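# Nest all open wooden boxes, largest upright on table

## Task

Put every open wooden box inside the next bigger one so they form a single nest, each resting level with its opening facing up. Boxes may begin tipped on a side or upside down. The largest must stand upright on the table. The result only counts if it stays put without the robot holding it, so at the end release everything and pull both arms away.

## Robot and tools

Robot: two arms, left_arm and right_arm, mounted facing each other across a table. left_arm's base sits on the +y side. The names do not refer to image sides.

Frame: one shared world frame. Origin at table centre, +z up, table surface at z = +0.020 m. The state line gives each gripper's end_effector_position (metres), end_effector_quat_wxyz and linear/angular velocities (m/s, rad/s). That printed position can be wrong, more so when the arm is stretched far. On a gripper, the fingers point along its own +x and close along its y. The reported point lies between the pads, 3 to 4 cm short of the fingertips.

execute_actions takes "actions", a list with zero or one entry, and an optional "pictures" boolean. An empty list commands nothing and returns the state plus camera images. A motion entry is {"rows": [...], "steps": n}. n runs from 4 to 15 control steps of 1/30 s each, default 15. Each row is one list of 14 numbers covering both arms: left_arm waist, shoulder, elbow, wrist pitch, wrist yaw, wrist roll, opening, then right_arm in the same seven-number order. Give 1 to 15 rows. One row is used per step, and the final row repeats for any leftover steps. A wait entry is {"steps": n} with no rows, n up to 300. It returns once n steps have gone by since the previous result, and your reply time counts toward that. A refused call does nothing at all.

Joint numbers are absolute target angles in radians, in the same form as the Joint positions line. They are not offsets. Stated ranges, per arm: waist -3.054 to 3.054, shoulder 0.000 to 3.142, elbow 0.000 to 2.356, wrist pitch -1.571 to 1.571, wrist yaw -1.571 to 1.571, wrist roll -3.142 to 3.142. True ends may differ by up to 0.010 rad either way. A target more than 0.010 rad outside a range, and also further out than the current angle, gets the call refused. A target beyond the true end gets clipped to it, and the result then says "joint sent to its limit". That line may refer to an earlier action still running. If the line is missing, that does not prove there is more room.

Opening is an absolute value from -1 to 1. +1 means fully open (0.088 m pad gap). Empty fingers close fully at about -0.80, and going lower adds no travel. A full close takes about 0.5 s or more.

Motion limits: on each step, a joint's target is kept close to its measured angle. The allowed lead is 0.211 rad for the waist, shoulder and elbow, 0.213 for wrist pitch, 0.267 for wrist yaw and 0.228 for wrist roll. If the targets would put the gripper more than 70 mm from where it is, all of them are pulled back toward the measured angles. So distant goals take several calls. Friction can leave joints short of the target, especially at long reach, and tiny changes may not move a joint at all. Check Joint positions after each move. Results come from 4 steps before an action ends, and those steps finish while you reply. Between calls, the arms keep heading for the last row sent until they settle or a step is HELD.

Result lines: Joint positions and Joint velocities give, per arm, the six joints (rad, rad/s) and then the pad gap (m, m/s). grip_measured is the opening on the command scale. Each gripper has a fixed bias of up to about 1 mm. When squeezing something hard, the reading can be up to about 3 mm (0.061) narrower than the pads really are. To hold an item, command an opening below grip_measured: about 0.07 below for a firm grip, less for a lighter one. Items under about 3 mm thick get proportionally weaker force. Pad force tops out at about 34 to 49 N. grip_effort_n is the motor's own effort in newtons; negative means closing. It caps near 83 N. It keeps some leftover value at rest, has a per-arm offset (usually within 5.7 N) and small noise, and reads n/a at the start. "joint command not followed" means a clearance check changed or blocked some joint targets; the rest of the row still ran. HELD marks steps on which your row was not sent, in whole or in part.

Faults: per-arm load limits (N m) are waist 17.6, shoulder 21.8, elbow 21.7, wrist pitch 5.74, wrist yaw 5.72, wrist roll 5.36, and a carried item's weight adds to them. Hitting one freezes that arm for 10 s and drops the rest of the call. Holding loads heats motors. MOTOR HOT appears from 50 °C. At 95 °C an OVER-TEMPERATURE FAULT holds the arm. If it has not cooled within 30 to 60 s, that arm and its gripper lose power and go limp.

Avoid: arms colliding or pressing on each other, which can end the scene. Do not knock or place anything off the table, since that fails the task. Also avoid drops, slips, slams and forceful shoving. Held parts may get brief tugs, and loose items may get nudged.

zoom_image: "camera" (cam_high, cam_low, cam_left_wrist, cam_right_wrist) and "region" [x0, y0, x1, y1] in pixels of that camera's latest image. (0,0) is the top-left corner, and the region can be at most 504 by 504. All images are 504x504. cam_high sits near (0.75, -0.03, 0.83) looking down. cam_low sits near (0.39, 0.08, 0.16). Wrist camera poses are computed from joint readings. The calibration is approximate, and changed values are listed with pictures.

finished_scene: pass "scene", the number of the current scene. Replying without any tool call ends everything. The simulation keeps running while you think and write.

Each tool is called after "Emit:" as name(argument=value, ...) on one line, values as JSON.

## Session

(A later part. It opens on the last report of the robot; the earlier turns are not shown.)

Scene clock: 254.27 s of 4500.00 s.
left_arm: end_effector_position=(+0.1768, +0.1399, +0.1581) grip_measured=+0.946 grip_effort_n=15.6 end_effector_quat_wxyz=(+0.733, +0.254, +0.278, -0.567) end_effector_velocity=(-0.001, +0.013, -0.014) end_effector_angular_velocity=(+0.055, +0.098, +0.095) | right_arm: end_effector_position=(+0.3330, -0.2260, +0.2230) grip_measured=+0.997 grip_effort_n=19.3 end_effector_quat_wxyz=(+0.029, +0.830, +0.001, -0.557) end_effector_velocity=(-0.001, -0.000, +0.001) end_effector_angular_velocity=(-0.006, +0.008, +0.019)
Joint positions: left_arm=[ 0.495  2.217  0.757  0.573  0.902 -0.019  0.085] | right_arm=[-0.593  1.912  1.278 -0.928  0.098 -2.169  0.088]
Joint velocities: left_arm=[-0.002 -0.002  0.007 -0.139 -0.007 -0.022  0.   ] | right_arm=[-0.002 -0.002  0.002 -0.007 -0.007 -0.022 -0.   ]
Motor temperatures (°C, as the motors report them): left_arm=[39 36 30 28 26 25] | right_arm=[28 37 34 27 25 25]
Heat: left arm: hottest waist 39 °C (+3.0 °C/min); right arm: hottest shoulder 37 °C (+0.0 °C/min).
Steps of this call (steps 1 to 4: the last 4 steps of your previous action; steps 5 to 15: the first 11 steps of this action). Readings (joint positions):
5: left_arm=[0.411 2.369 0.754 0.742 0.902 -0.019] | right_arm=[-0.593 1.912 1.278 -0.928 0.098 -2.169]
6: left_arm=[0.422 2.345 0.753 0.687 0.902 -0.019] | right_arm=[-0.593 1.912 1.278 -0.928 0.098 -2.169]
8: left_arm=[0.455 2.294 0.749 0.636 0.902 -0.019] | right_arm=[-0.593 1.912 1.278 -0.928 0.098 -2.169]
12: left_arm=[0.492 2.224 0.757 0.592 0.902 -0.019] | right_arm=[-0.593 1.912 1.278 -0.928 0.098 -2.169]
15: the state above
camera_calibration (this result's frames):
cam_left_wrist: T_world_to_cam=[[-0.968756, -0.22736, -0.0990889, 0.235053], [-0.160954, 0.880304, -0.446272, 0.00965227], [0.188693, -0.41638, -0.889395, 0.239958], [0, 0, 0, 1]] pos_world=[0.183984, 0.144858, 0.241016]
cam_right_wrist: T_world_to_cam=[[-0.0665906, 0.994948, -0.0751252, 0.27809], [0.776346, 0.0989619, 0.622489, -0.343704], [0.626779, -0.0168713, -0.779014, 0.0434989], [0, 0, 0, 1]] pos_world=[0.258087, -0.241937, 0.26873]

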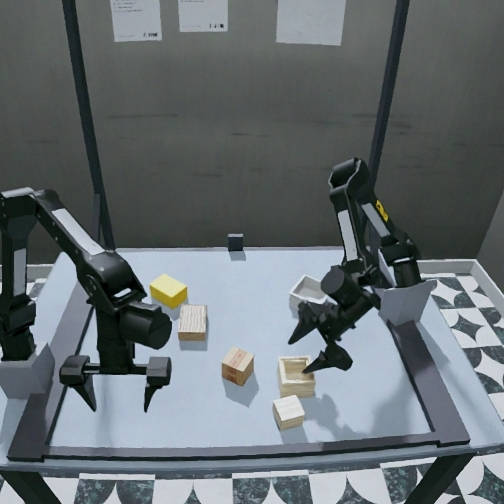

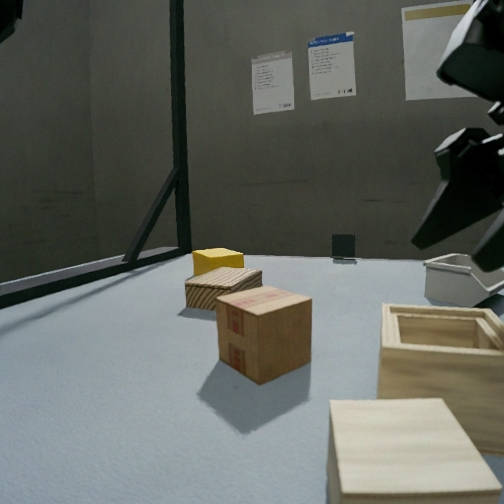

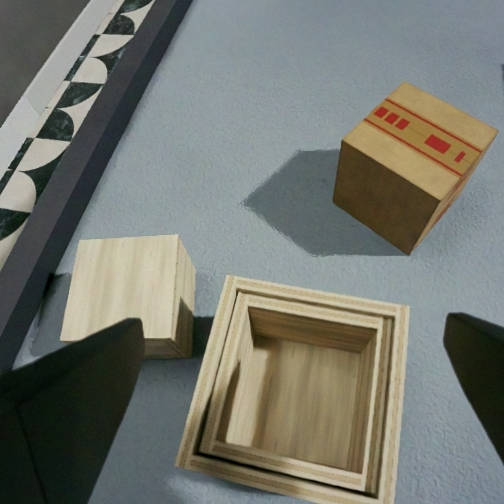

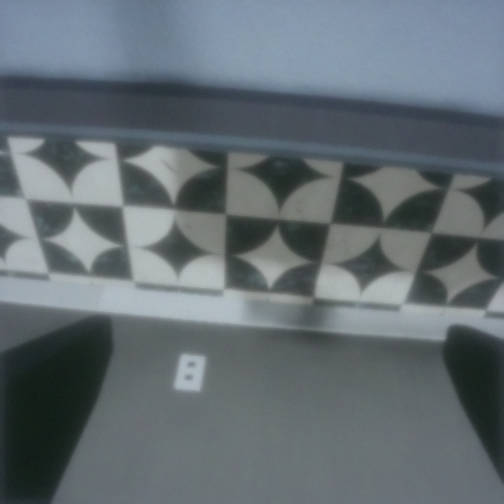

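Emit:
execute_actions(actions=[{"rows":[[0.448,2.594,1.195,0.507,0.9,0.03,1,-0.593,1.912,1.278,-0.928,0.098,-2.169,1]],"steps":15}])

Emit:
execute_actions(actions=[{"steps":25}], pictures=true)

Scene clock: 255.43 s of 4500.00 s.
left_arm: end_effector_position=(+0.2475, +0.0975, +0.1199) grip_measured=+1.000 grip_effort_n=15.6 end_effector_quat_wxyz=(+0.713, +0.279, +0.282, -0.578) end_effector_velocity=(+0.071, -0.058, +0.005) end_effector_angular_velocity=(-0.060, -0.109, -0.097) | right_arm: end_effector_position=(+0.3330, -0.2260, +0.2230) grip_measured=+0.997 grip_effort_n=19.8 end_effector_quat_wxyz=(+0.029, +0.830, +0.001, -0.557) end_effector_velocity=(+0.003, -0.006, -0.000) end_effector_angular_velocity=(-0.013, +0.001, -0.009)
Joint positions: left_arm=[0.449 2.555 1.138 0.51  0.901 0.024 0.088] | right_arm=[-0.593  1.912  1.278 -0.928  0.098 -2.169  0.088]
Joint velocities: left_arm=[-0.002  0.247  0.393 -0.007 -0.007  0.022  0.   ] | right_arm=[-0.012 -0.002 -0.007 -0.007  0.007 -0.007 -0.   ]
Motor temperatures (°C, as the motors report them): left_arm=[38 36 30 28 26 25] | right_arm=[28 37 34 27 25 25]
Heat: left arm: hottest waist 38 °C (+2.0 °C/min); right arm: hottest shoulder 37 °C (+0.0 °C/min).
Steps of this call (steps 1 to 4: the last 4 steps of your previous action; steps 5 to 24: the robot went on to your last target; steps 25 to 35: the first 11 steps of this action). Readings (joint positions):
25: left_arm=[0.494 2.227 0.772 0.552 0.903 -0.015] | right_arm=[-0.593 1.912 1.278 -0.928 0.098 -2.169]
26: left_arm=[0.488 2.260 0.811 0.543 0.907 -0.005] | right_arm=[-0.593 1.912 1.278 -0.928 0.098 -2.169]
28: left_arm=[0.471 2.350 0.911 0.531 0.902 0.008] | right_arm=[-0.593 1.912 1.278 -0.928 0.098 -2.169]
32: left_arm=[0.451 2.505 1.078 0.513 0.901 0.020] | right_arm=[-0.593 1.912 1.278 -0.928 0.098 -2.169]
35: the state above

Scene clock: 256.27 s of 4500.00 s.
left_arm: end_effector_position=(+0.2556, +0.0894, +0.1215) grip_measured=+1.000 grip_effort_n=15.6 end_effector_quat_wxyz=(+0.712, +0.283, +0.272, -0.583) end_effector_velocity=(-0.000, -0.001, +0.000) end_effector_angular_velocity=(-0.000, -0.014, -0.006) | right_arm: end_effector_position=(+0.3330, -0.2260, +0.2230) grip_measured=+0.997 grip_effort_n=20.2 end_effector_quat_wxyz=(+0.029, +0.830, +0.001, -0.557) end_effector_velocity=(-0.003, -0.001, -0.001) end_effector_angular_velocity=(+0.003, +0.023, +0.006)
Joint positions: left_arm=[0.448 2.582 1.187 0.508 0.901 0.027 0.088] | right_arm=[-0.593  1.912  1.278 -0.928  0.098 -2.169  0.088]
Joint velocities: left_arm=[-0.002 -0.002 -0.002  0.007 -0.007  0.007  0.   ] | right_arm=[-0.002 -0.002 -0.002 -0.007 -0.022 -0.007 -0.   ]
Motor temperatures (°C, as the motors report them): left_arm=[38 36 30 28 26 25] | right_arm=[28 37 34 27 25 25]
Heat: left arm: hottest waist 38 °C (+2.0 °C/min); right arm: hottest shoulder 37 °C (+0.0 °C/min).
Kept back: nothing.
Steps of this call (steps 1 to 4: the last 4 steps of your previous action; steps 5 to 25: the robot went on to your last target). Readings (joint positions):
1: left_arm=[0.449 2.561 1.150 0.510 0.901 0.025] | right_arm=[-0.593 1.912 1.278 -0.928 0.098 -2.169]
2: left_arm=[0.449 2.566 1.159 0.510 0.901 0.025] | right_arm=[-0.593 1.912 1.278 -0.928 0.098 -2.169]
4: left_arm=[0.449 2.571 1.173 0.510 0.901 0.026] | right_arm=[-0.593 1.912 1.278 -0.928 0.098 -2.169]
8: left_arm=[0.449 2.577 1.183 0.509 0.901 0.026] | right_arm=[-0.593 1.912 1.278 -0.928 0.098 -2.169]
25: the state above
camera_calibration (this result's frames):
cam_left_wrist: T_world_to_cam=[[-0.979228, -0.157947, -0.127141, 0.296168], [-0.092061, 0.905028, -0.41527, 0.0268742], [0.180657, -0.39494, -0.900769, 0.173039], [0, 0, 0, 1]] pos_world=[0.26123, 0.090797, 0.204684]
cam_right_wrist: T_world_to_cam=[[-0.0665906, 0.994948, -0.0751252, 0.27809], [0.776346, 0.0989619, 0.622489, -0.343704], [0.626779, -0.0168713, -0.779014, 0.0434989], [0, 0, 0, 1]] pos_world=[0.258087, -0.241937, 0.26873]

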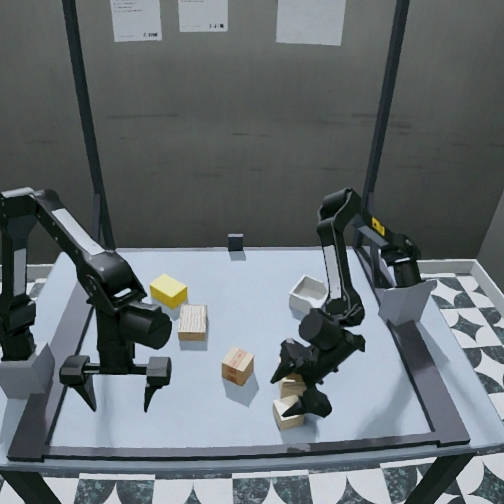

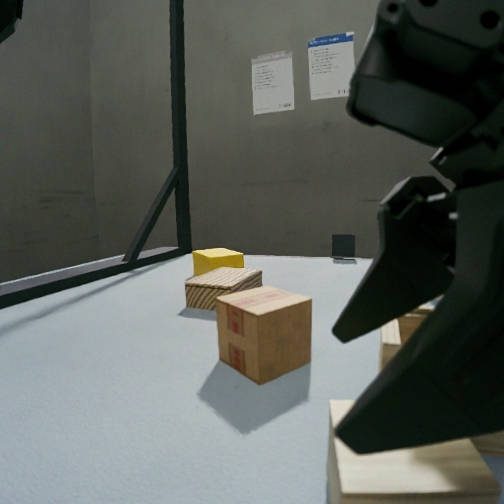

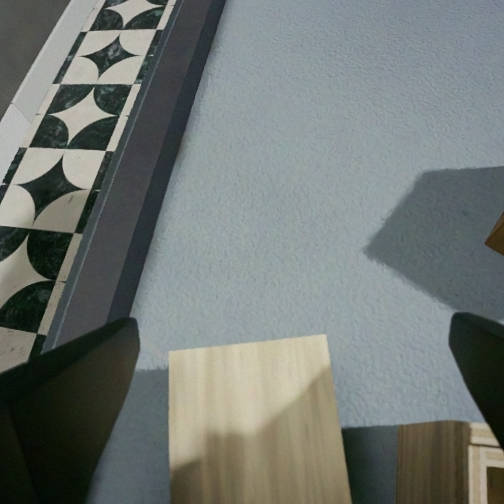

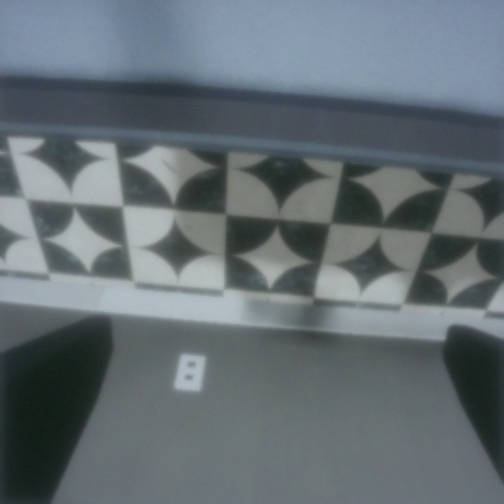

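Emit:
execute_actions(actions=[{"rows":[[0.442,2.70,1.13,0.67,0.9,-0.07,1,-0.593,1.912,1.278,-0.928,0.098,-2.169,1]],"steps":15}])

Emit:
execute_actions(actions=[{"steps":15}], pictures=true)

Scene clock: 256.87 s of 4500.00 s.
left_arm: end_effector_position=(+0.2657, +0.1019, +0.1073) grip_measured=+1.000 grip_effort_n=14.2 end_effector_quat_wxyz=(+0.726, +0.250, +0.273, -0.580) end_effector_velocity=(-0.000, +0.004, -0.004) end_effector_angular_velocity=(-0.021, +0.013, +0.006) | right_arm: end_effector_position=(+0.3330, -0.2260, +0.2230) grip_measured=+0.997 grip_effort_n=19.8 end_effector_quat_wxyz=(+0.029, +0.830, +0.001, -0.557) end_effector_velocity=(-0.001, -0.000, +0.001) end_effector_angular_velocity=(+0.005, +0.007, -0.008)
Joint positions: left_arm=[ 0.459  2.656  1.156  0.672  0.906 -0.072  0.088] | right_arm=[-0.593  1.912  1.278 -0.928  0.098 -2.169  0.088]
Joint velocities: left_arm=[ 0.002  0.017 -0.022  0.066  0.007 -0.037  0.   ] | right_arm=[-0.002 -0.002  0.002 -0.007 -0.007  0.007 -0.   ]
Motor temperatures (°C, as the motors report them): left_arm=[38 36 30 28 26 25] | right_arm=[28 37 34 27 25 25]
Heat: left arm: hottest waist 38 °C (+2.0 °C/min); right arm: hottest shoulder 37 °C (+0.0 °C/min).
Steps of this call (steps 1 to 7: the robot went on to your last target; steps 8 to 18: the first 11 steps of this action). Readings (joint positions):
8: left_arm=[0.448 2.591 1.184 0.526 0.901 0.017] | right_arm=[-0.593 1.912 1.278 -0.928 0.098 -2.169]
9: left_arm=[0.447 2.605 1.178 0.571 0.901 -0.001] | right_arm=[-0.593 1.912 1.278 -0.928 0.098 -2.169]
11: left_arm=[0.448 2.635 1.168 0.621 0.908 -0.049] | right_arm=[-0.593 1.912 1.278 -0.928 0.098 -2.169]
15: left_arm=[0.459 2.653 1.159 0.660 0.906 -0.065] | right_arm=[-0.593 1.912 1.278 -0.928 0.098 -2.169]
18: the state above

Scene clock: 257.37 s of 4500.00 s.
left_arm: end_effector_position=(+0.2661, +0.1024, +0.1071) grip_measured=+1.000 grip_effort_n=14.2 end_effector_quat_wxyz=(+0.726, +0.248, +0.273, -0.580) end_effector_velocity=(-0.001, -0.001, +0.001) end_effector_angular_velocity=(-0.006, +0.006, +0.014) | right_arm: end_effector_position=(+0.3330, -0.2260, +0.2230) grip_measured=+0.997 grip_effort_n=19.8 end_effector_quat_wxyz=(+0.029, +0.830, +0.001, -0.557) end_effector_velocity=(-0.001, +0.002, -0.000) end_effector_angular_velocity=(+0.006, +0.003, +0.012)
Joint positions: left_arm=[ 0.46   2.659  1.154  0.682  0.906 -0.078  0.088] | right_arm=[-0.593  1.912  1.278 -0.928  0.098 -2.169  0.088]
Joint velocities: left_arm=[-0.002 -0.007 -0.007  0.007 -0.007 -0.022  0.   ] | right_arm=[ 0.002 -0.002 -0.002  0.007 -0.007 -0.007  0.   ]
Motor temperatures (°C, as the motors report them): left_arm=[38 36 30 28 26 25] | right_arm=[28 37 34 27 25 25]
Heat: left arm: hottest waist 38 °C (+2.0 °C/min); right arm: hottest shoulder 37 °C (+0.0 °C/min).
Kept back: nothing.
Steps of this call (steps 1 to 4: the last 4 steps of your previous action; steps 5 to 15: the robot went on to your last target). Readings (joint positions):
1: left_arm=[0.459 2.657 1.155 0.675 0.906 -0.074] | right_arm=[-0.593 1.912 1.278 -0.928 0.098 -2.169]
2: left_arm=[0.459 2.658 1.155 0.676 0.906 -0.075] | right_arm=[-0.593 1.912 1.278 -0.928 0.098 -2.169]
4: left_arm=[0.459 2.659 1.155 0.679 0.906 -0.076] | right_arm=[-0.593 1.912 1.278 -0.928 0.098 -2.169]
8: left_arm=[0.460 2.659 1.154 0.681 0.906 -0.078] | right_arm=[-0.593 1.912 1.278 -0.928 0.098 -2.169]
15: the state above
All arms were judged still, so your last target was given up. Only a new action makes them travel on or press farther. Fingers that are still opening or closing keep moving.
camera_calibration (this result's frames):
cam_left_wrist: T_world_to_cam=[[-0.975377, -0.203392, -0.0852694, 0.3058], [-0.1423, 0.875782, -0.461255, 0.031386], [0.168493, -0.437764, -0.883161, 0.168977], [0, 0, 0, 1]] pos_world=[0.274265, 0.108682, 0.189787]
cam_right_wrist: T_world_to_cam=[[-0.0665906, 0.994948, -0.0751252, 0.27809], [0.776346, 0.0989619, 0.622489, -0.343704], [0.626779, -0.0168713, -0.779014, 0.0434989], [0, 0, 0, 1]] pos_world=[0.258087, -0.241937, 0.26873]

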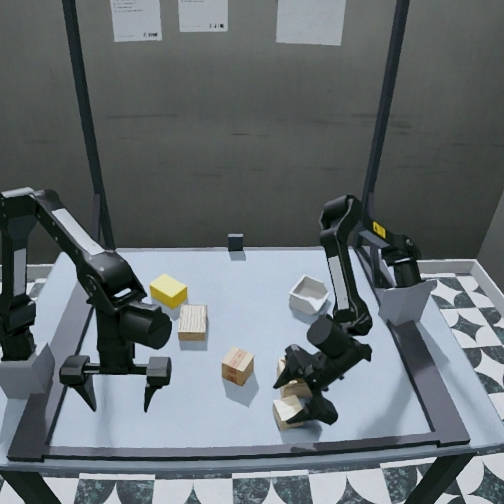

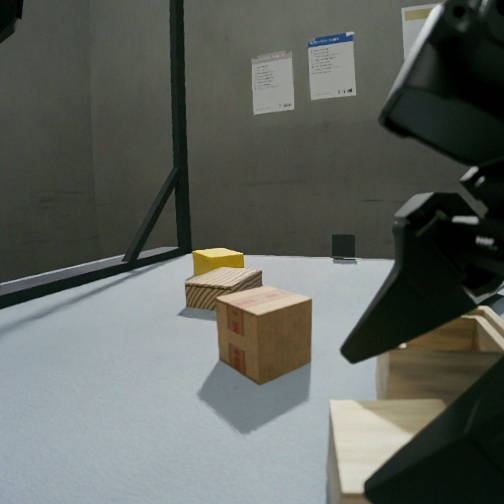

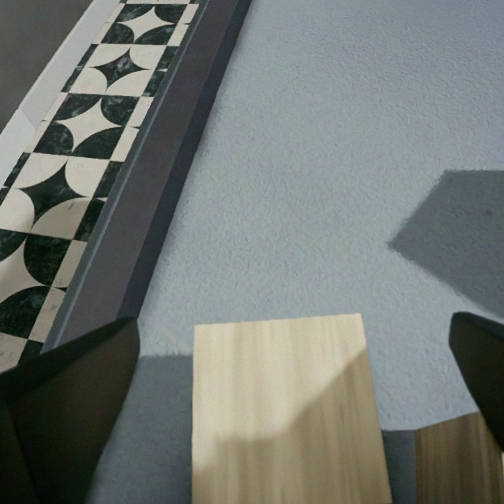

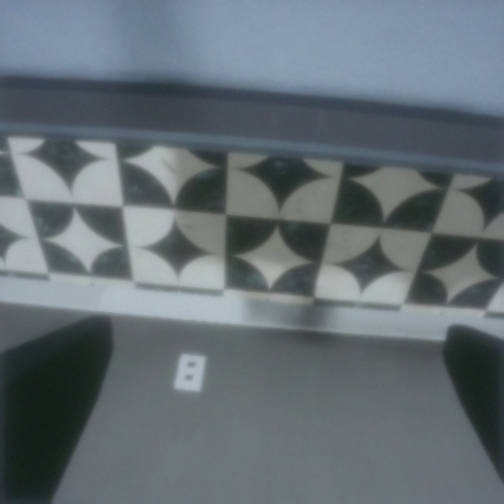

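Emit:
execute_actions(actions=[{"rows":[[0.5,2.3,0.9,0.55,0.9,-0.02,0.95,-0.593,1.912,1.278,-0.928,0.098,-2.169,1]],"steps":15}])

Emit:
execute_actions(actions=[{"rows":[[0.49,2.22,0.756,0.58,0.9,-0.02,0.95,-0.593,1.912,1.278,-0.928,0.098,-2.169,1]],"steps":12}])

Emit:
execute_actions(actions=[{"rows":[[0.405,2.40,0.756,0.775,0.9,-0.02,0.95,-0.593,1.912,1.278,-0.928,0.098,-2.169,1]],"steps":15}])

Emit:
execute_actions(actions=[{"steps":10}], pictures=true)

Scene clock: 261.10 s of 4500.00 s.
left_arm: end_effector_position=(+0.2099, +0.1141, +0.1621) grip_measured=+0.956 grip_effort_n=-18.4 end_effector_quat_wxyz=(+0.734, +0.257, +0.261, -0.572) end_effector_velocity=(-0.053, -0.062, +0.130) end_effector_angular_velocity=(-0.157, -0.232, -0.168) | right_arm: end_effector_position=(+0.3330, -0.2260, +0.2230) grip_measured=+0.997 grip_effort_n=19.3 end_effector_quat_wxyz=(+0.029, +0.830, +0.001, -0.557) end_effector_velocity=(-0.005, -0.003, -0.000) end_effector_angular_velocity=(-0.011, +0.028, +0.018)
Joint positions: left_arm=[ 0.493  2.334  0.924  0.564  0.897 -0.025  0.086] | right_arm=[-0.593  1.912  1.278 -0.928  0.098 -2.169  0.088]
Joint velocities: left_arm=[ 0.027 -0.408 -0.037 -0.051 -0.007  0.007 -0.001] | right_arm=[-0.002 -0.007 -0.002 -0.022 -0.022 -0.022 -0.   ]
Motor temperatures (°C, as the motors report them): left_arm=[38 35 30 28 26 25] | right_arm=[28 38 34 27 25 25]
Heat: left arm: hottest waist 38 °C (+2.0 °C/min); right arm: hottest shoulder 38 °C (+1.0 °C/min).
Steps of this call (steps 1 to 90: nothing new was sent; then 0.37 s passed at rest; steps 91 to 101: the first 11 steps of this action). Readings (joint positions):
91: left_arm=[0.461 2.644 1.140 0.675 0.903 -0.075] | right_arm=[-0.593 1.912 1.278 -0.928 0.098 -2.169]
92: left_arm=[0.466 2.607 1.101 0.637 0.891 -0.061] | right_arm=[-0.593 1.912 1.278 -0.928 0.098 -2.169]
94: left_arm=[0.479 2.527 1.006 0.593 0.897 -0.043] | right_arm=[-0.593 1.912 1.278 -0.928 0.098 -2.169]
98: left_arm=[0.490 2.399 0.929 0.565 0.897 -0.030] | right_arm=[-0.593 1.912 1.278 -0.928 0.098 -2.169]
101: the state above

Scene clock: 261.50 s of 4500.00 s.
left_arm: end_effector_position=(+0.1822, +0.1388, +0.1534) grip_measured=+0.953 grip_effort_n=-18.4 end_effector_quat_wxyz=(+0.733, +0.253, +0.283, -0.564) end_effector_velocity=(-0.029, +0.017, -0.001) end_effector_angular_velocity=(+0.014, +0.003, +0.005) | right_arm: end_effector_position=(+0.3330, -0.2260, +0.2230) grip_measured=+0.997 grip_effort_n=19.3 end_effector_quat_wxyz=(+0.029, +0.830, +0.001, -0.557) end_effector_velocity=(-0.001, -0.002, -0.000) end_effector_angular_velocity=(+0.001, +0.010, -0.010)
Joint positions: left_arm=[ 0.491  2.246  0.777  0.574  0.899 -0.023  0.086] | right_arm=[-0.593  1.912  1.278 -0.928  0.098 -2.169  0.088]
Joint velocities: left_arm=[-0.007 -0.11  -0.134  0.007 -0.007  0.007 -0.   ] | right_arm=[-0.002 -0.002 -0.002 -0.007 -0.007  0.007 -0.   ]
Motor temperatures (°C, as the motors report them): left_arm=[38 35 30 28 26 25] | right_arm=[28 38 34 27 25 25]
Heat: left arm: hottest waist 38 °C (+2.0 °C/min); right arm: hottest shoulder 38 °C (+1.0 °C/min).
Steps of this call (steps 1 to 4: the last 4 steps of your previous action; steps 5 to 12: the first 8 steps of this action). Readings (joint positions):
5: left_arm=[0.495 2.310 0.900 0.557 0.897 -0.024] | right_arm=[-0.593 1.912 1.278 -0.928 0.098 -2.169]
6: left_arm=[0.495 2.296 0.871 0.563 0.896 -0.024] | right_arm=[-0.593 1.912 1.278 -0.928 0.098 -2.169]
8: left_arm=[0.493 2.267 0.816 0.564 0.899 -0.024] | right_arm=[-0.593 1.912 1.278 -0.928 0.098 -2.169]
12: the state above

Scene clock: 262.00 s of 4500.00 s.
left_arm: end_effector_position=(+0.1792, +0.1365, +0.1158) grip_measured=+0.953 grip_effort_n=-17.4 end_effector_quat_wxyz=(+0.709, +0.275, +0.271, -0.591) end_effector_velocity=(+0.006, -0.001, -0.002) end_effector_angular_velocity=(-0.032, -0.013, +0.002) | right_arm: end_effector_position=(+0.3330, -0.2260, +0.2230) grip_measured=+0.997 grip_effort_n=19.3 end_effector_quat_wxyz=(+0.029, +0.830, +0.001, -0.557) end_effector_velocity=(-0.002, -0.002, +0.001) end_effector_angular_velocity=(-0.000, +0.008, +0.005)
Joint positions: left_arm=[ 0.423  2.37   0.762  0.767  0.903 -0.025  0.086] | right_arm=[-0.593  1.912  1.278 -0.928  0.098 -2.169  0.088]
Joint velocities: left_arm=[ 0.002  0.042 -0.002  0.095 -0.007 -0.037  0.   ] | right_arm=[-0.002 -0.007 -0.002 -0.007 -0.007 -0.007 -0.   ]
Motor temperatures (°C, as the motors report them): left_arm=[38 35 30 28 26 25] | right_arm=[28 38 34 27 25 25]
Heat: left arm: hottest waist 38 °C (+2.0 °C/min); right arm: hottest shoulder 38 °C (+1.0 °C/min).
Steps of this call (steps 1 to 4: the last 4 steps of your previous action; steps 5 to 15: the first 11 steps of this action). Readings (joint positions):
5: left_arm=[0.489 2.246 0.765 0.598 0.899 -0.023] | right_arm=[-0.593 1.912 1.278 -0.928 0.098 -2.169]
6: left_arm=[0.477 2.269 0.765 0.653 0.899 -0.022] | right_arm=[-0.593 1.912 1.278 -0.928 0.098 -2.169]
8: left_arm=[0.445 2.317 0.768 0.700 0.899 -0.022] | right_arm=[-0.593 1.912 1.278 -0.928 0.098 -2.169]
12: left_arm=[0.426 2.362 0.762 0.753 0.902 -0.024] | right_arm=[-0.593 1.912 1.278 -0.928 0.098 -2.169]
15: the state above

Scene clock: 262.33 s of 4500.00 s.
left_arm: end_effector_position=(+0.1795, +0.1363, +0.1156) grip_measured=+0.953 grip_effort_n=-17.4 end_effector_quat_wxyz=(+0.708, +0.275, +0.269, -0.593) end_effector_velocity=(-0.000, +0.001, -0.001) end_effector_angular_velocity=(+0.006, -0.005, +0.003) | right_arm: end_effector_position=(+0.3330, -0.2260, +0.2230) grip_measured=+0.997 grip_effort_n=19.3 end_effector_quat_wxyz=(+0.029, +0.830, +0.001, -0.557) end_effector_velocity=(-0.002, -0.001, -0.002) end_effector_angular_velocity=(-0.004, +0.012, -0.006)
Joint positions: left_arm=[ 0.423  2.376  0.762  0.779  0.906 -0.025  0.086] | right_arm=[-0.593  1.912  1.278 -0.928  0.098 -2.169  0.088]
Joint velocities: left_arm=[-0.002 -0.002 -0.002 -0.007 -0.007  0.007 -0.   ] | right_arm=[ 0.002  0.002 -0.002 -0.007 -0.007  0.007 -0.   ]
Motor temperatures (°C, as the motors report them): left_arm=[38 35 30 28 26 25] | right_arm=[28 38 34 27 25 25]
Heat: left arm: hottest waist 38 °C (+2.0 °C/min); right arm: hottest shoulder 38 °C (+1.0 °C/min).
Kept back: nothing.
Steps of this call (steps 1 to 4: the last 4 steps of your previous action; steps 5 to 10: the robot went on to your last target). Readings (joint positions):
1: left_arm=[0.423 2.372 0.762 0.771 0.905 -0.025] | right_arm=[-0.593 1.912 1.278 -0.928 0.098 -2.169]
2: left_arm=[0.423 2.373 0.762 0.773 0.905 -0.025] | right_arm=[-0.593 1.912 1.278 -0.928 0.098 -2.169]
4: left_arm=[0.423 2.374 0.762 0.776 0.905 -0.025] | right_arm=[-0.593 1.912 1.278 -0.928 0.098 -2.169]
8: left_arm=[0.423 2.375 0.762 0.779 0.906 -0.025] | right_arm=[-0.593 1.912 1.278 -0.928 0.098 -2.169]
10: the state above
camera_calibration (this result's frames):
cam_left_wrist: T_world_to_cam=[[-0.983222, -0.143783, -0.112251, 0.225314], [-0.0822321, 0.898675, -0.430837, -0.024154], [0.162825, -0.414378, -0.895421, 0.205188], [0, 0, 0, 1]] pos_world=[0.186138, 0.139128, 0.198615]
cam_right_wrist: T_world_to_cam=[[-0.0665906, 0.994948, -0.0751252, 0.27809], [0.776346, 0.0989619, 0.622489, -0.343704], [0.626779, -0.0168713, -0.779014, 0.0434989], [0, 0, 0, 1]] pos_world=[0.258087, -0.241937, 0.26873]

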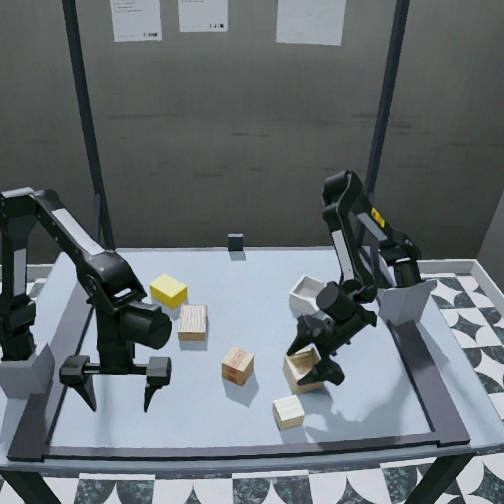

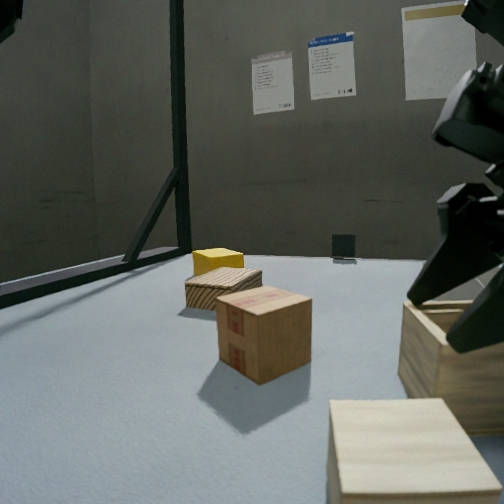

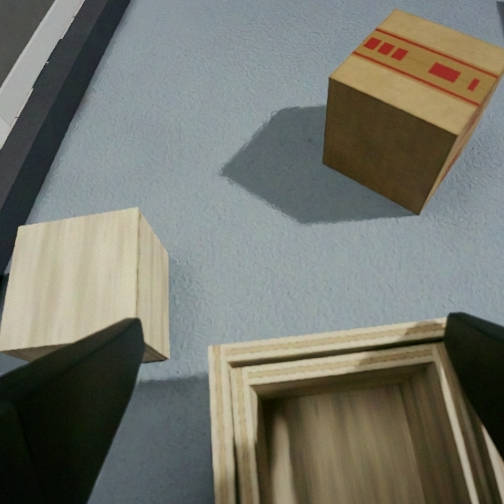

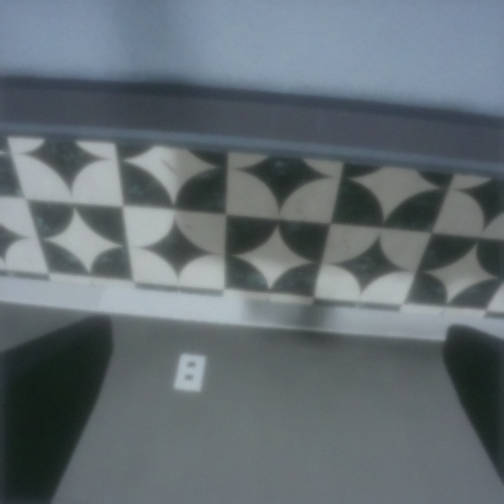

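Emit:
execute_actions(actions=[{"rows":[[0.49,2.25,0.756,0.6,0.9,-0.02,1,-0.593,1.912,1.278,-0.928,0.098,-2.169,1]],"steps":12}])

Emit:
execute_actions(actions=[{"rows":[[0.46,2.6,1.17,0.53,0.9,-0.08,1,-0.593,1.912,1.278,-0.928,0.098,-2.169,1]],"steps":15}])

Emit:
execute_actions(actions=[{"steps":20}], pictures=true)

Scene clock: 262.77 s of 4500.00 s.
left_arm: end_effector_position=(+0.1809, +0.1430, +0.1421) grip_measured=+0.998 grip_effort_n=15.6 end_effector_quat_wxyz=(+0.728, +0.255, +0.285, -0.568) end_effector_velocity=(-0.006, -0.003, +0.056) end_effector_angular_velocity=(-0.059, -0.004, +0.066) | right_arm: end_effector_position=(+0.3330, -0.2260, +0.2230) grip_measured=+0.997 grip_effort_n=19.8 end_effector_quat_wxyz=(+0.029, +0.830, +0.001, -0.557) end_effector_velocity=(-0.001, -0.006, -0.000) end_effector_angular_velocity=(-0.024, +0.005, -0.002)
Joint positions: left_arm=[ 0.48   2.276  0.757  0.625  0.903 -0.023  0.088] | right_arm=[-0.593  1.912  1.278 -0.928  0.098 -2.169  0.088]
Joint velocities: left_arm=[ 0.081 -0.183 -0.007 -0.168  0.007 -0.022  0.002] | right_arm=[-0.002 -0.002 -0.002 -0.022  0.007 -0.007 -0.   ]
Motor temperatures (°C, as the motors report them): left_arm=[38 35 30 28 26 25] | right_arm=[28 38 34 27 25 25]
Heat: left arm: hottest waist 38 °C (+2.0 °C/min); right arm: hottest shoulder 38 °C (+1.0 °C/min).
Steps of this call (steps 1 to 5: the robot went on to your last target; steps 6 to 13: the first 8 steps of this action). Readings (joint positions):
6: left_arm=[0.426 2.367 0.762 0.763 0.907 -0.025] | right_arm=[-0.593 1.912 1.278 -0.928 0.098 -2.169]
7: left_arm=[0.434 2.349 0.762 0.715 0.904 -0.025] | right_arm=[-0.593 1.912 1.278 -0.928 0.098 -2.169]
9: left_arm=[0.455 2.318 0.757 0.665 0.904 -0.024] | right_arm=[-0.593 1.912 1.278 -0.928 0.098 -2.169]
13: the state above

Scene clock: 263.27 s of 4500.00 s.
left_arm: end_effector_position=(+0.2514, +0.1055, +0.1171) grip_measured=+1.000 grip_effort_n=15.6 end_effector_quat_wxyz=(+0.730, +0.241, +0.309, -0.560) end_effector_velocity=(+0.053, -0.082, +0.044) end_effector_angular_velocity=(-0.109, -0.130, -0.113) | right_arm: end_effector_position=(+0.3330, -0.2260, +0.2230) grip_measured=+0.997 grip_effort_n=18.8 end_effector_quat_wxyz=(+0.029, +0.830, +0.001, -0.557) end_effector_velocity=(-0.003, -0.000, +0.000) end_effector_angular_velocity=(+0.001, +0.021, +0.021)
Joint positions: left_arm=[ 0.461  2.568  1.121  0.536  0.901 -0.074  0.088] | right_arm=[-0.593  1.912  1.278 -0.928  0.098 -2.169  0.088]
Joint velocities: left_arm=[-0.007  0.115  0.369 -0.022 -0.007 -0.037  0.   ] | right_arm=[-0.002 -0.007 -0.002 -0.007 -0.022 -0.022 -0.   ]
Motor temperatures (°C, as the motors report them): left_arm=[38 35 30 28 26 25] | right_arm=[28 38 34 27 25 25]
Heat: left arm: hottest waist 38 °C (+2.0 °C/min); right arm: hottest shoulder 38 °C (+1.0 °C/min).
Steps of this call (steps 1 to 4: the last 4 steps of your previous action; steps 5 to 15: the first 11 steps of this action). Readings (joint positions):
5: left_arm=[0.483 2.281 0.772 0.597 0.905 -0.026] | right_arm=[-0.593 1.912 1.278 -0.928 0.098 -2.169]
6: left_arm=[0.479 2.314 0.812 0.582 0.909 -0.038] | right_arm=[-0.593 1.912 1.278 -0.928 0.098 -2.169]
8: left_arm=[0.471 2.404 0.912 0.563 0.902 -0.054] | right_arm=[-0.593 1.912 1.278 -0.928 0.098 -2.169]
12: left_arm=[0.462 2.539 1.067 0.538 0.901 -0.070] | right_arm=[-0.593 1.912 1.278 -0.928 0.098 -2.169]
15: the state above

Scene clock: 263.93 s of 4500.00 s.
left_arm: end_effector_position=(+0.2578, +0.0984, +0.1192) grip_measured=+1.000 grip_effort_n=15.6 end_effector_quat_wxyz=(+0.730, +0.241, +0.303, -0.564) end_effector_velocity=(-0.001, -0.002, -0.001) end_effector_angular_velocity=(+0.001, -0.003, +0.001) | right_arm: end_effector_position=(+0.3330, -0.2260, +0.2230) grip_measured=+0.997 grip_effort_n=19.3 end_effector_quat_wxyz=(+0.029, +0.830, +0.001, -0.557) end_effector_velocity=(-0.004, -0.004, -0.003) end_effector_angular_velocity=(-0.013, +0.033, +0.002)
Joint positions: left_arm=[ 0.46   2.588  1.162  0.531  0.901 -0.077  0.088] | right_arm=[-0.593  1.912  1.278 -0.928  0.098 -2.169  0.088]
Joint velocities: left_arm=[-0.007 -0.002 -0.002  0.007 -0.007 -0.007  0.   ] | right_arm=[-0.002  0.002 -0.002 -0.022 -0.022 -0.007 -0.   ]
Motor temperatures (°C, as the motors report them): left_arm=[38 35 30 28 26 25] | right_arm=[28 38 34 27 25 25]
Heat: left arm: hottest waist 38 °C (+2.0 °C/min); right arm: hottest shoulder 38 °C (+1.0 °C/min).
Kept back: nothing.
Steps of this call (steps 1 to 4: the last 4 steps of your previous action; steps 5 to 20: the robot went on to your last target). Readings (joint positions):
1: left_arm=[0.461 2.572 1.132 0.536 0.901 -0.074] | right_arm=[-0.593 1.912 1.278 -0.928 0.098 -2.169]
2: left_arm=[0.461 2.574 1.141 0.536 0.901 -0.075] | right_arm=[-0.593 1.912 1.278 -0.928 0.098 -2.169]
4: left_arm=[0.461 2.577 1.152 0.534 0.901 -0.075] | right_arm=[-0.593 1.912 1.278 -0.928 0.098 -2.169]
8: left_arm=[0.461 2.584 1.159 0.532 0.901 -0.076] | right_arm=[-0.593 1.912 1.278 -0.928 0.098 -2.169]
20: the state above
camera_calibration (this result's frames):
cam_left_wrist: T_world_to_cam=[[-0.967928, -0.245617, -0.0527992, 0.296308], [-0.200834, 0.882752, -0.424752, 0.049367], [0.150935, -0.400526, -0.903769, 0.182681], [0, 0, 0, 1]] pos_world=[0.269146, 0.102368, 0.201715]
cam_right_wrist: T_world_to_cam=[[-0.0665906, 0.994948, -0.0751252, 0.27809], [0.776346, 0.0989619, 0.622489, -0.343704], [0.626779, -0.0168713, -0.779014, 0.0434989], [0, 0, 0, 1]] pos_world=[0.258087, -0.241937, 0.26873]

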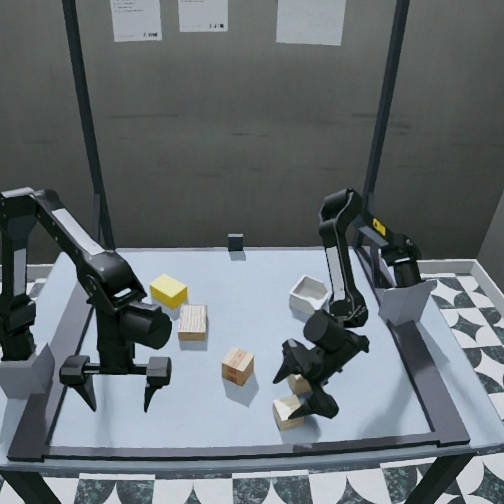

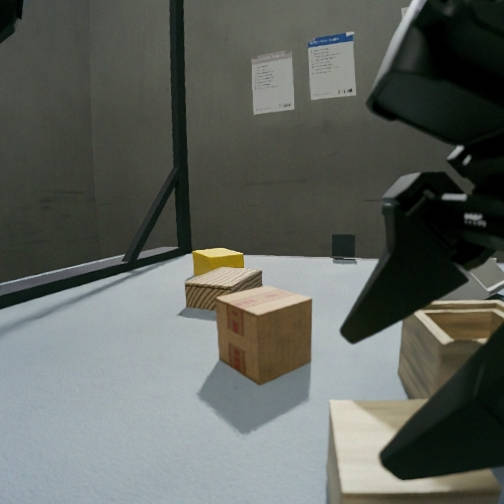

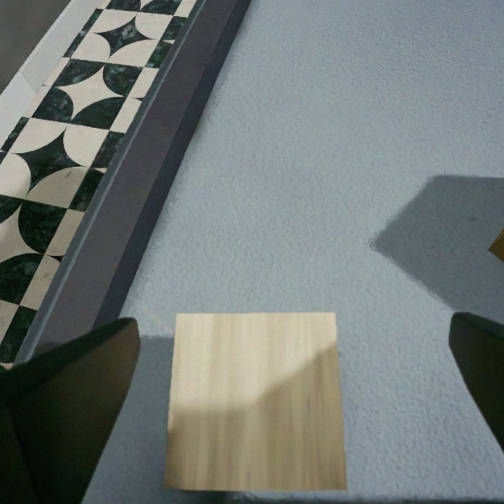

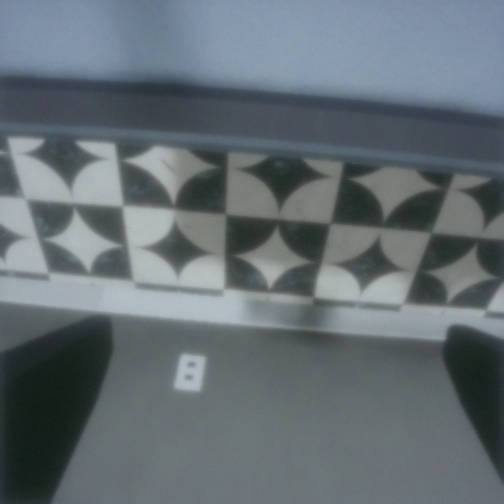

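Emit:
execute_actions(actions=[{"rows":[[0.405,2.72,1.19,0.65,0.9,-0.13,1,-0.593,1.912,1.278,-0.928,0.098,-2.169,1]],"steps":15}])

Emit:
execute_actions(actions=[{"steps":15}], pictures=true)

Scene clock: 264.47 s of 4500.00 s.
left_arm: end_effector_position=(+0.2634, +0.0966, +0.0898) grip_measured=+1.000 grip_effort_n=14.7 end_effector_quat_wxyz=(+0.723, +0.236, +0.307, -0.573) end_effector_velocity=(+0.000, -0.007, -0.002) end_effector_angular_velocity=(-0.019, -0.006, -0.027) | right_arm: end_effector_position=(+0.3330, -0.2260, +0.2230) grip_measured=+0.997 grip_effort_n=19.3 end_effector_quat_wxyz=(+0.029, +0.830, +0.001, -0.557) end_effector_velocity=(-0.000, +0.001, +0.002) end_effector_angular_velocity=(+0.012, +0.000, +0.009)
Joint positions: left_arm=[ 0.424  2.689  1.191  0.646  0.904 -0.13   0.088] | right_arm=[-0.593  1.912  1.278 -0.928  0.098 -2.169  0.088]
Joint velocities: left_arm=[-0.012  0.022  0.017  0.051  0.007 -0.022  0.   ] | right_arm=[-0.002 -0.007 -0.002  0.007 -0.007 -0.007 -0.   ]
Motor temperatures (°C, as the motors report them): left_arm=[38 35 30 28 26 25] | right_arm=[28 38 34 27 25 25]
Heat: left arm: hottest waist 38 °C (+2.0 °C/min); right arm: hottest shoulder 38 °C (+1.0 °C/min).
Steps of this call (steps 1 to 5: the robot went on to your last target; steps 6 to 16: the first 11 steps of this action). Readings (joint positions):
6: left_arm=[0.459 2.598 1.164 0.542 0.901 -0.083] | right_arm=[-0.593 1.912 1.278 -0.928 0.098 -2.169]
7: left_arm=[0.454 2.616 1.171 0.575 0.901 -0.094] | right_arm=[-0.593 1.912 1.278 -0.928 0.098 -2.169]
9: left_arm=[0.435 2.653 1.185 0.605 0.901 -0.107] | right_arm=[-0.593 1.912 1.278 -0.928 0.098 -2.169]
13: left_arm=[0.426 2.685 1.188 0.637 0.904 -0.129] | right_arm=[-0.593 1.912 1.278 -0.928 0.098 -2.169]
16: the state above

Scene clock: 264.97 s of 4500.00 s.
left_arm: end_effector_position=(+0.2637, +0.0961, +0.0892) grip_measured=+1.000 grip_effort_n=14.7 end_effector_quat_wxyz=(+0.722, +0.235, +0.306, -0.574) end_effector_velocity=(+0.000, -0.000, -0.002) end_effector_angular_velocity=(+0.005, -0.021, +0.003) | right_arm: end_effector_position=(+0.3330, -0.2260, +0.2230) grip_measured=+0.997 grip_effort_n=19.3 end_effector_quat_wxyz=(+0.029, +0.830, +0.001, -0.557) end_effector_velocity=(-0.000, -0.002, +0.002) end_effector_angular_velocity=(+0.007, +0.007, -0.013)
Joint positions: left_arm=[ 0.423  2.693  1.192  0.653  0.904 -0.134  0.088] | right_arm=[-0.593  1.912  1.278 -0.928  0.098 -2.169  0.088]
Joint velocities: left_arm=[-0.007 -0.002 -0.007  0.007 -0.022  0.007  0.   ] | right_arm=[-0.007 -0.007 -0.002 -0.007 -0.007  0.007  0.   ]
Motor temperatures (°C, as the motors report them): left_arm=[38 35 30 28 26 25] | right_arm=[28 38 34 27 25 25]
Heat: left arm: hottest waist 38 °C (+2.0 °C/min); right arm: hottest shoulder 38 °C (+1.0 °C/min).
Kept back: nothing.
Steps of this call (steps 1 to 4: the last 4 steps of your previous action; steps 5 to 15: the robot went on to your last target). Readings (joint positions):
1: left_arm=[0.424 2.690 1.191 0.647 0.904 -0.131] | right_arm=[-0.593 1.912 1.278 -0.928 0.098 -2.169]
2: left_arm=[0.423 2.690 1.191 0.649 0.904 -0.132] | right_arm=[-0.593 1.912 1.278 -0.928 0.098 -2.169]
4: left_arm=[0.423 2.692 1.192 0.650 0.904 -0.133] | right_arm=[-0.593 1.912 1.278 -0.928 0.098 -2.169]
8: left_arm=[0.423 2.692 1.192 0.652 0.904 -0.134] | right_arm=[-0.593 1.912 1.278 -0.928 0.098 -2.169]
15: the state above
All arms were judged still, so your last target was given up. Only a new action makes them travel on or press farther. Fingers that are still opening or closing keep moving.
camera_calibration (this result's frames):
cam_left_wrist: T_world_to_cam=[[-0.972993, -0.228749, -0.0309506, 0.29761], [-0.193839, 0.882483, -0.428544, 0.0383531], [0.125343, -0.410971, -0.902991, 0.161464], [0, 0, 0, 1]] pos_world=[0.276769, 0.100589, 0.171447]
cam_right_wrist: T_world_to_cam=[[-0.0665906, 0.994948, -0.0751252, 0.27809], [0.776346, 0.0989619, 0.622489, -0.343704], [0.626779, -0.0168713, -0.779014, 0.0434989], [0, 0, 0, 1]] pos_world=[0.258087, -0.241937, 0.26873]

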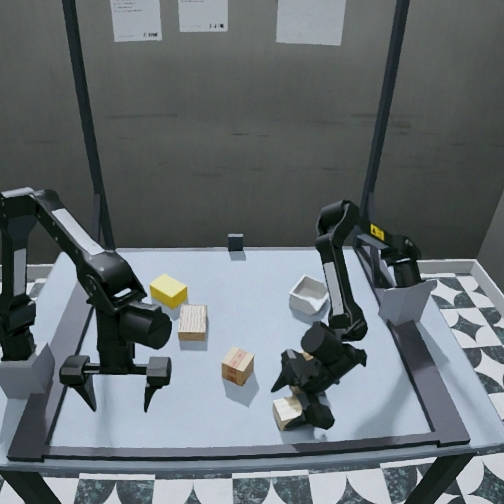

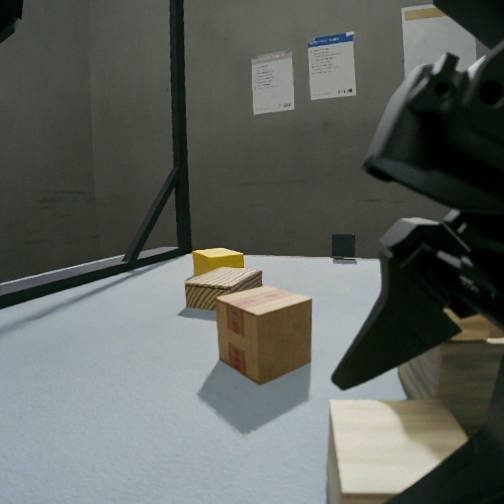

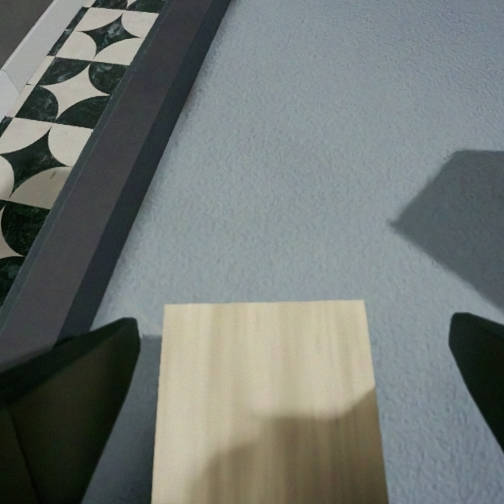

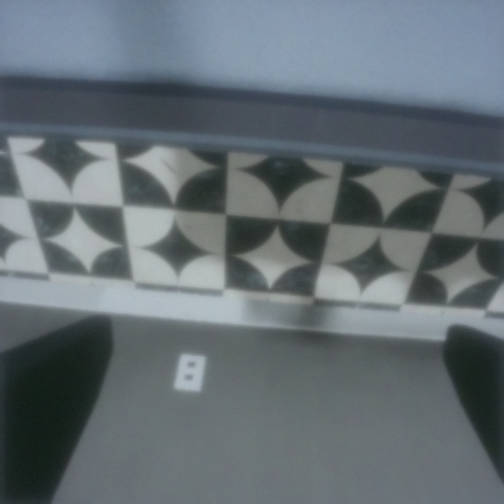

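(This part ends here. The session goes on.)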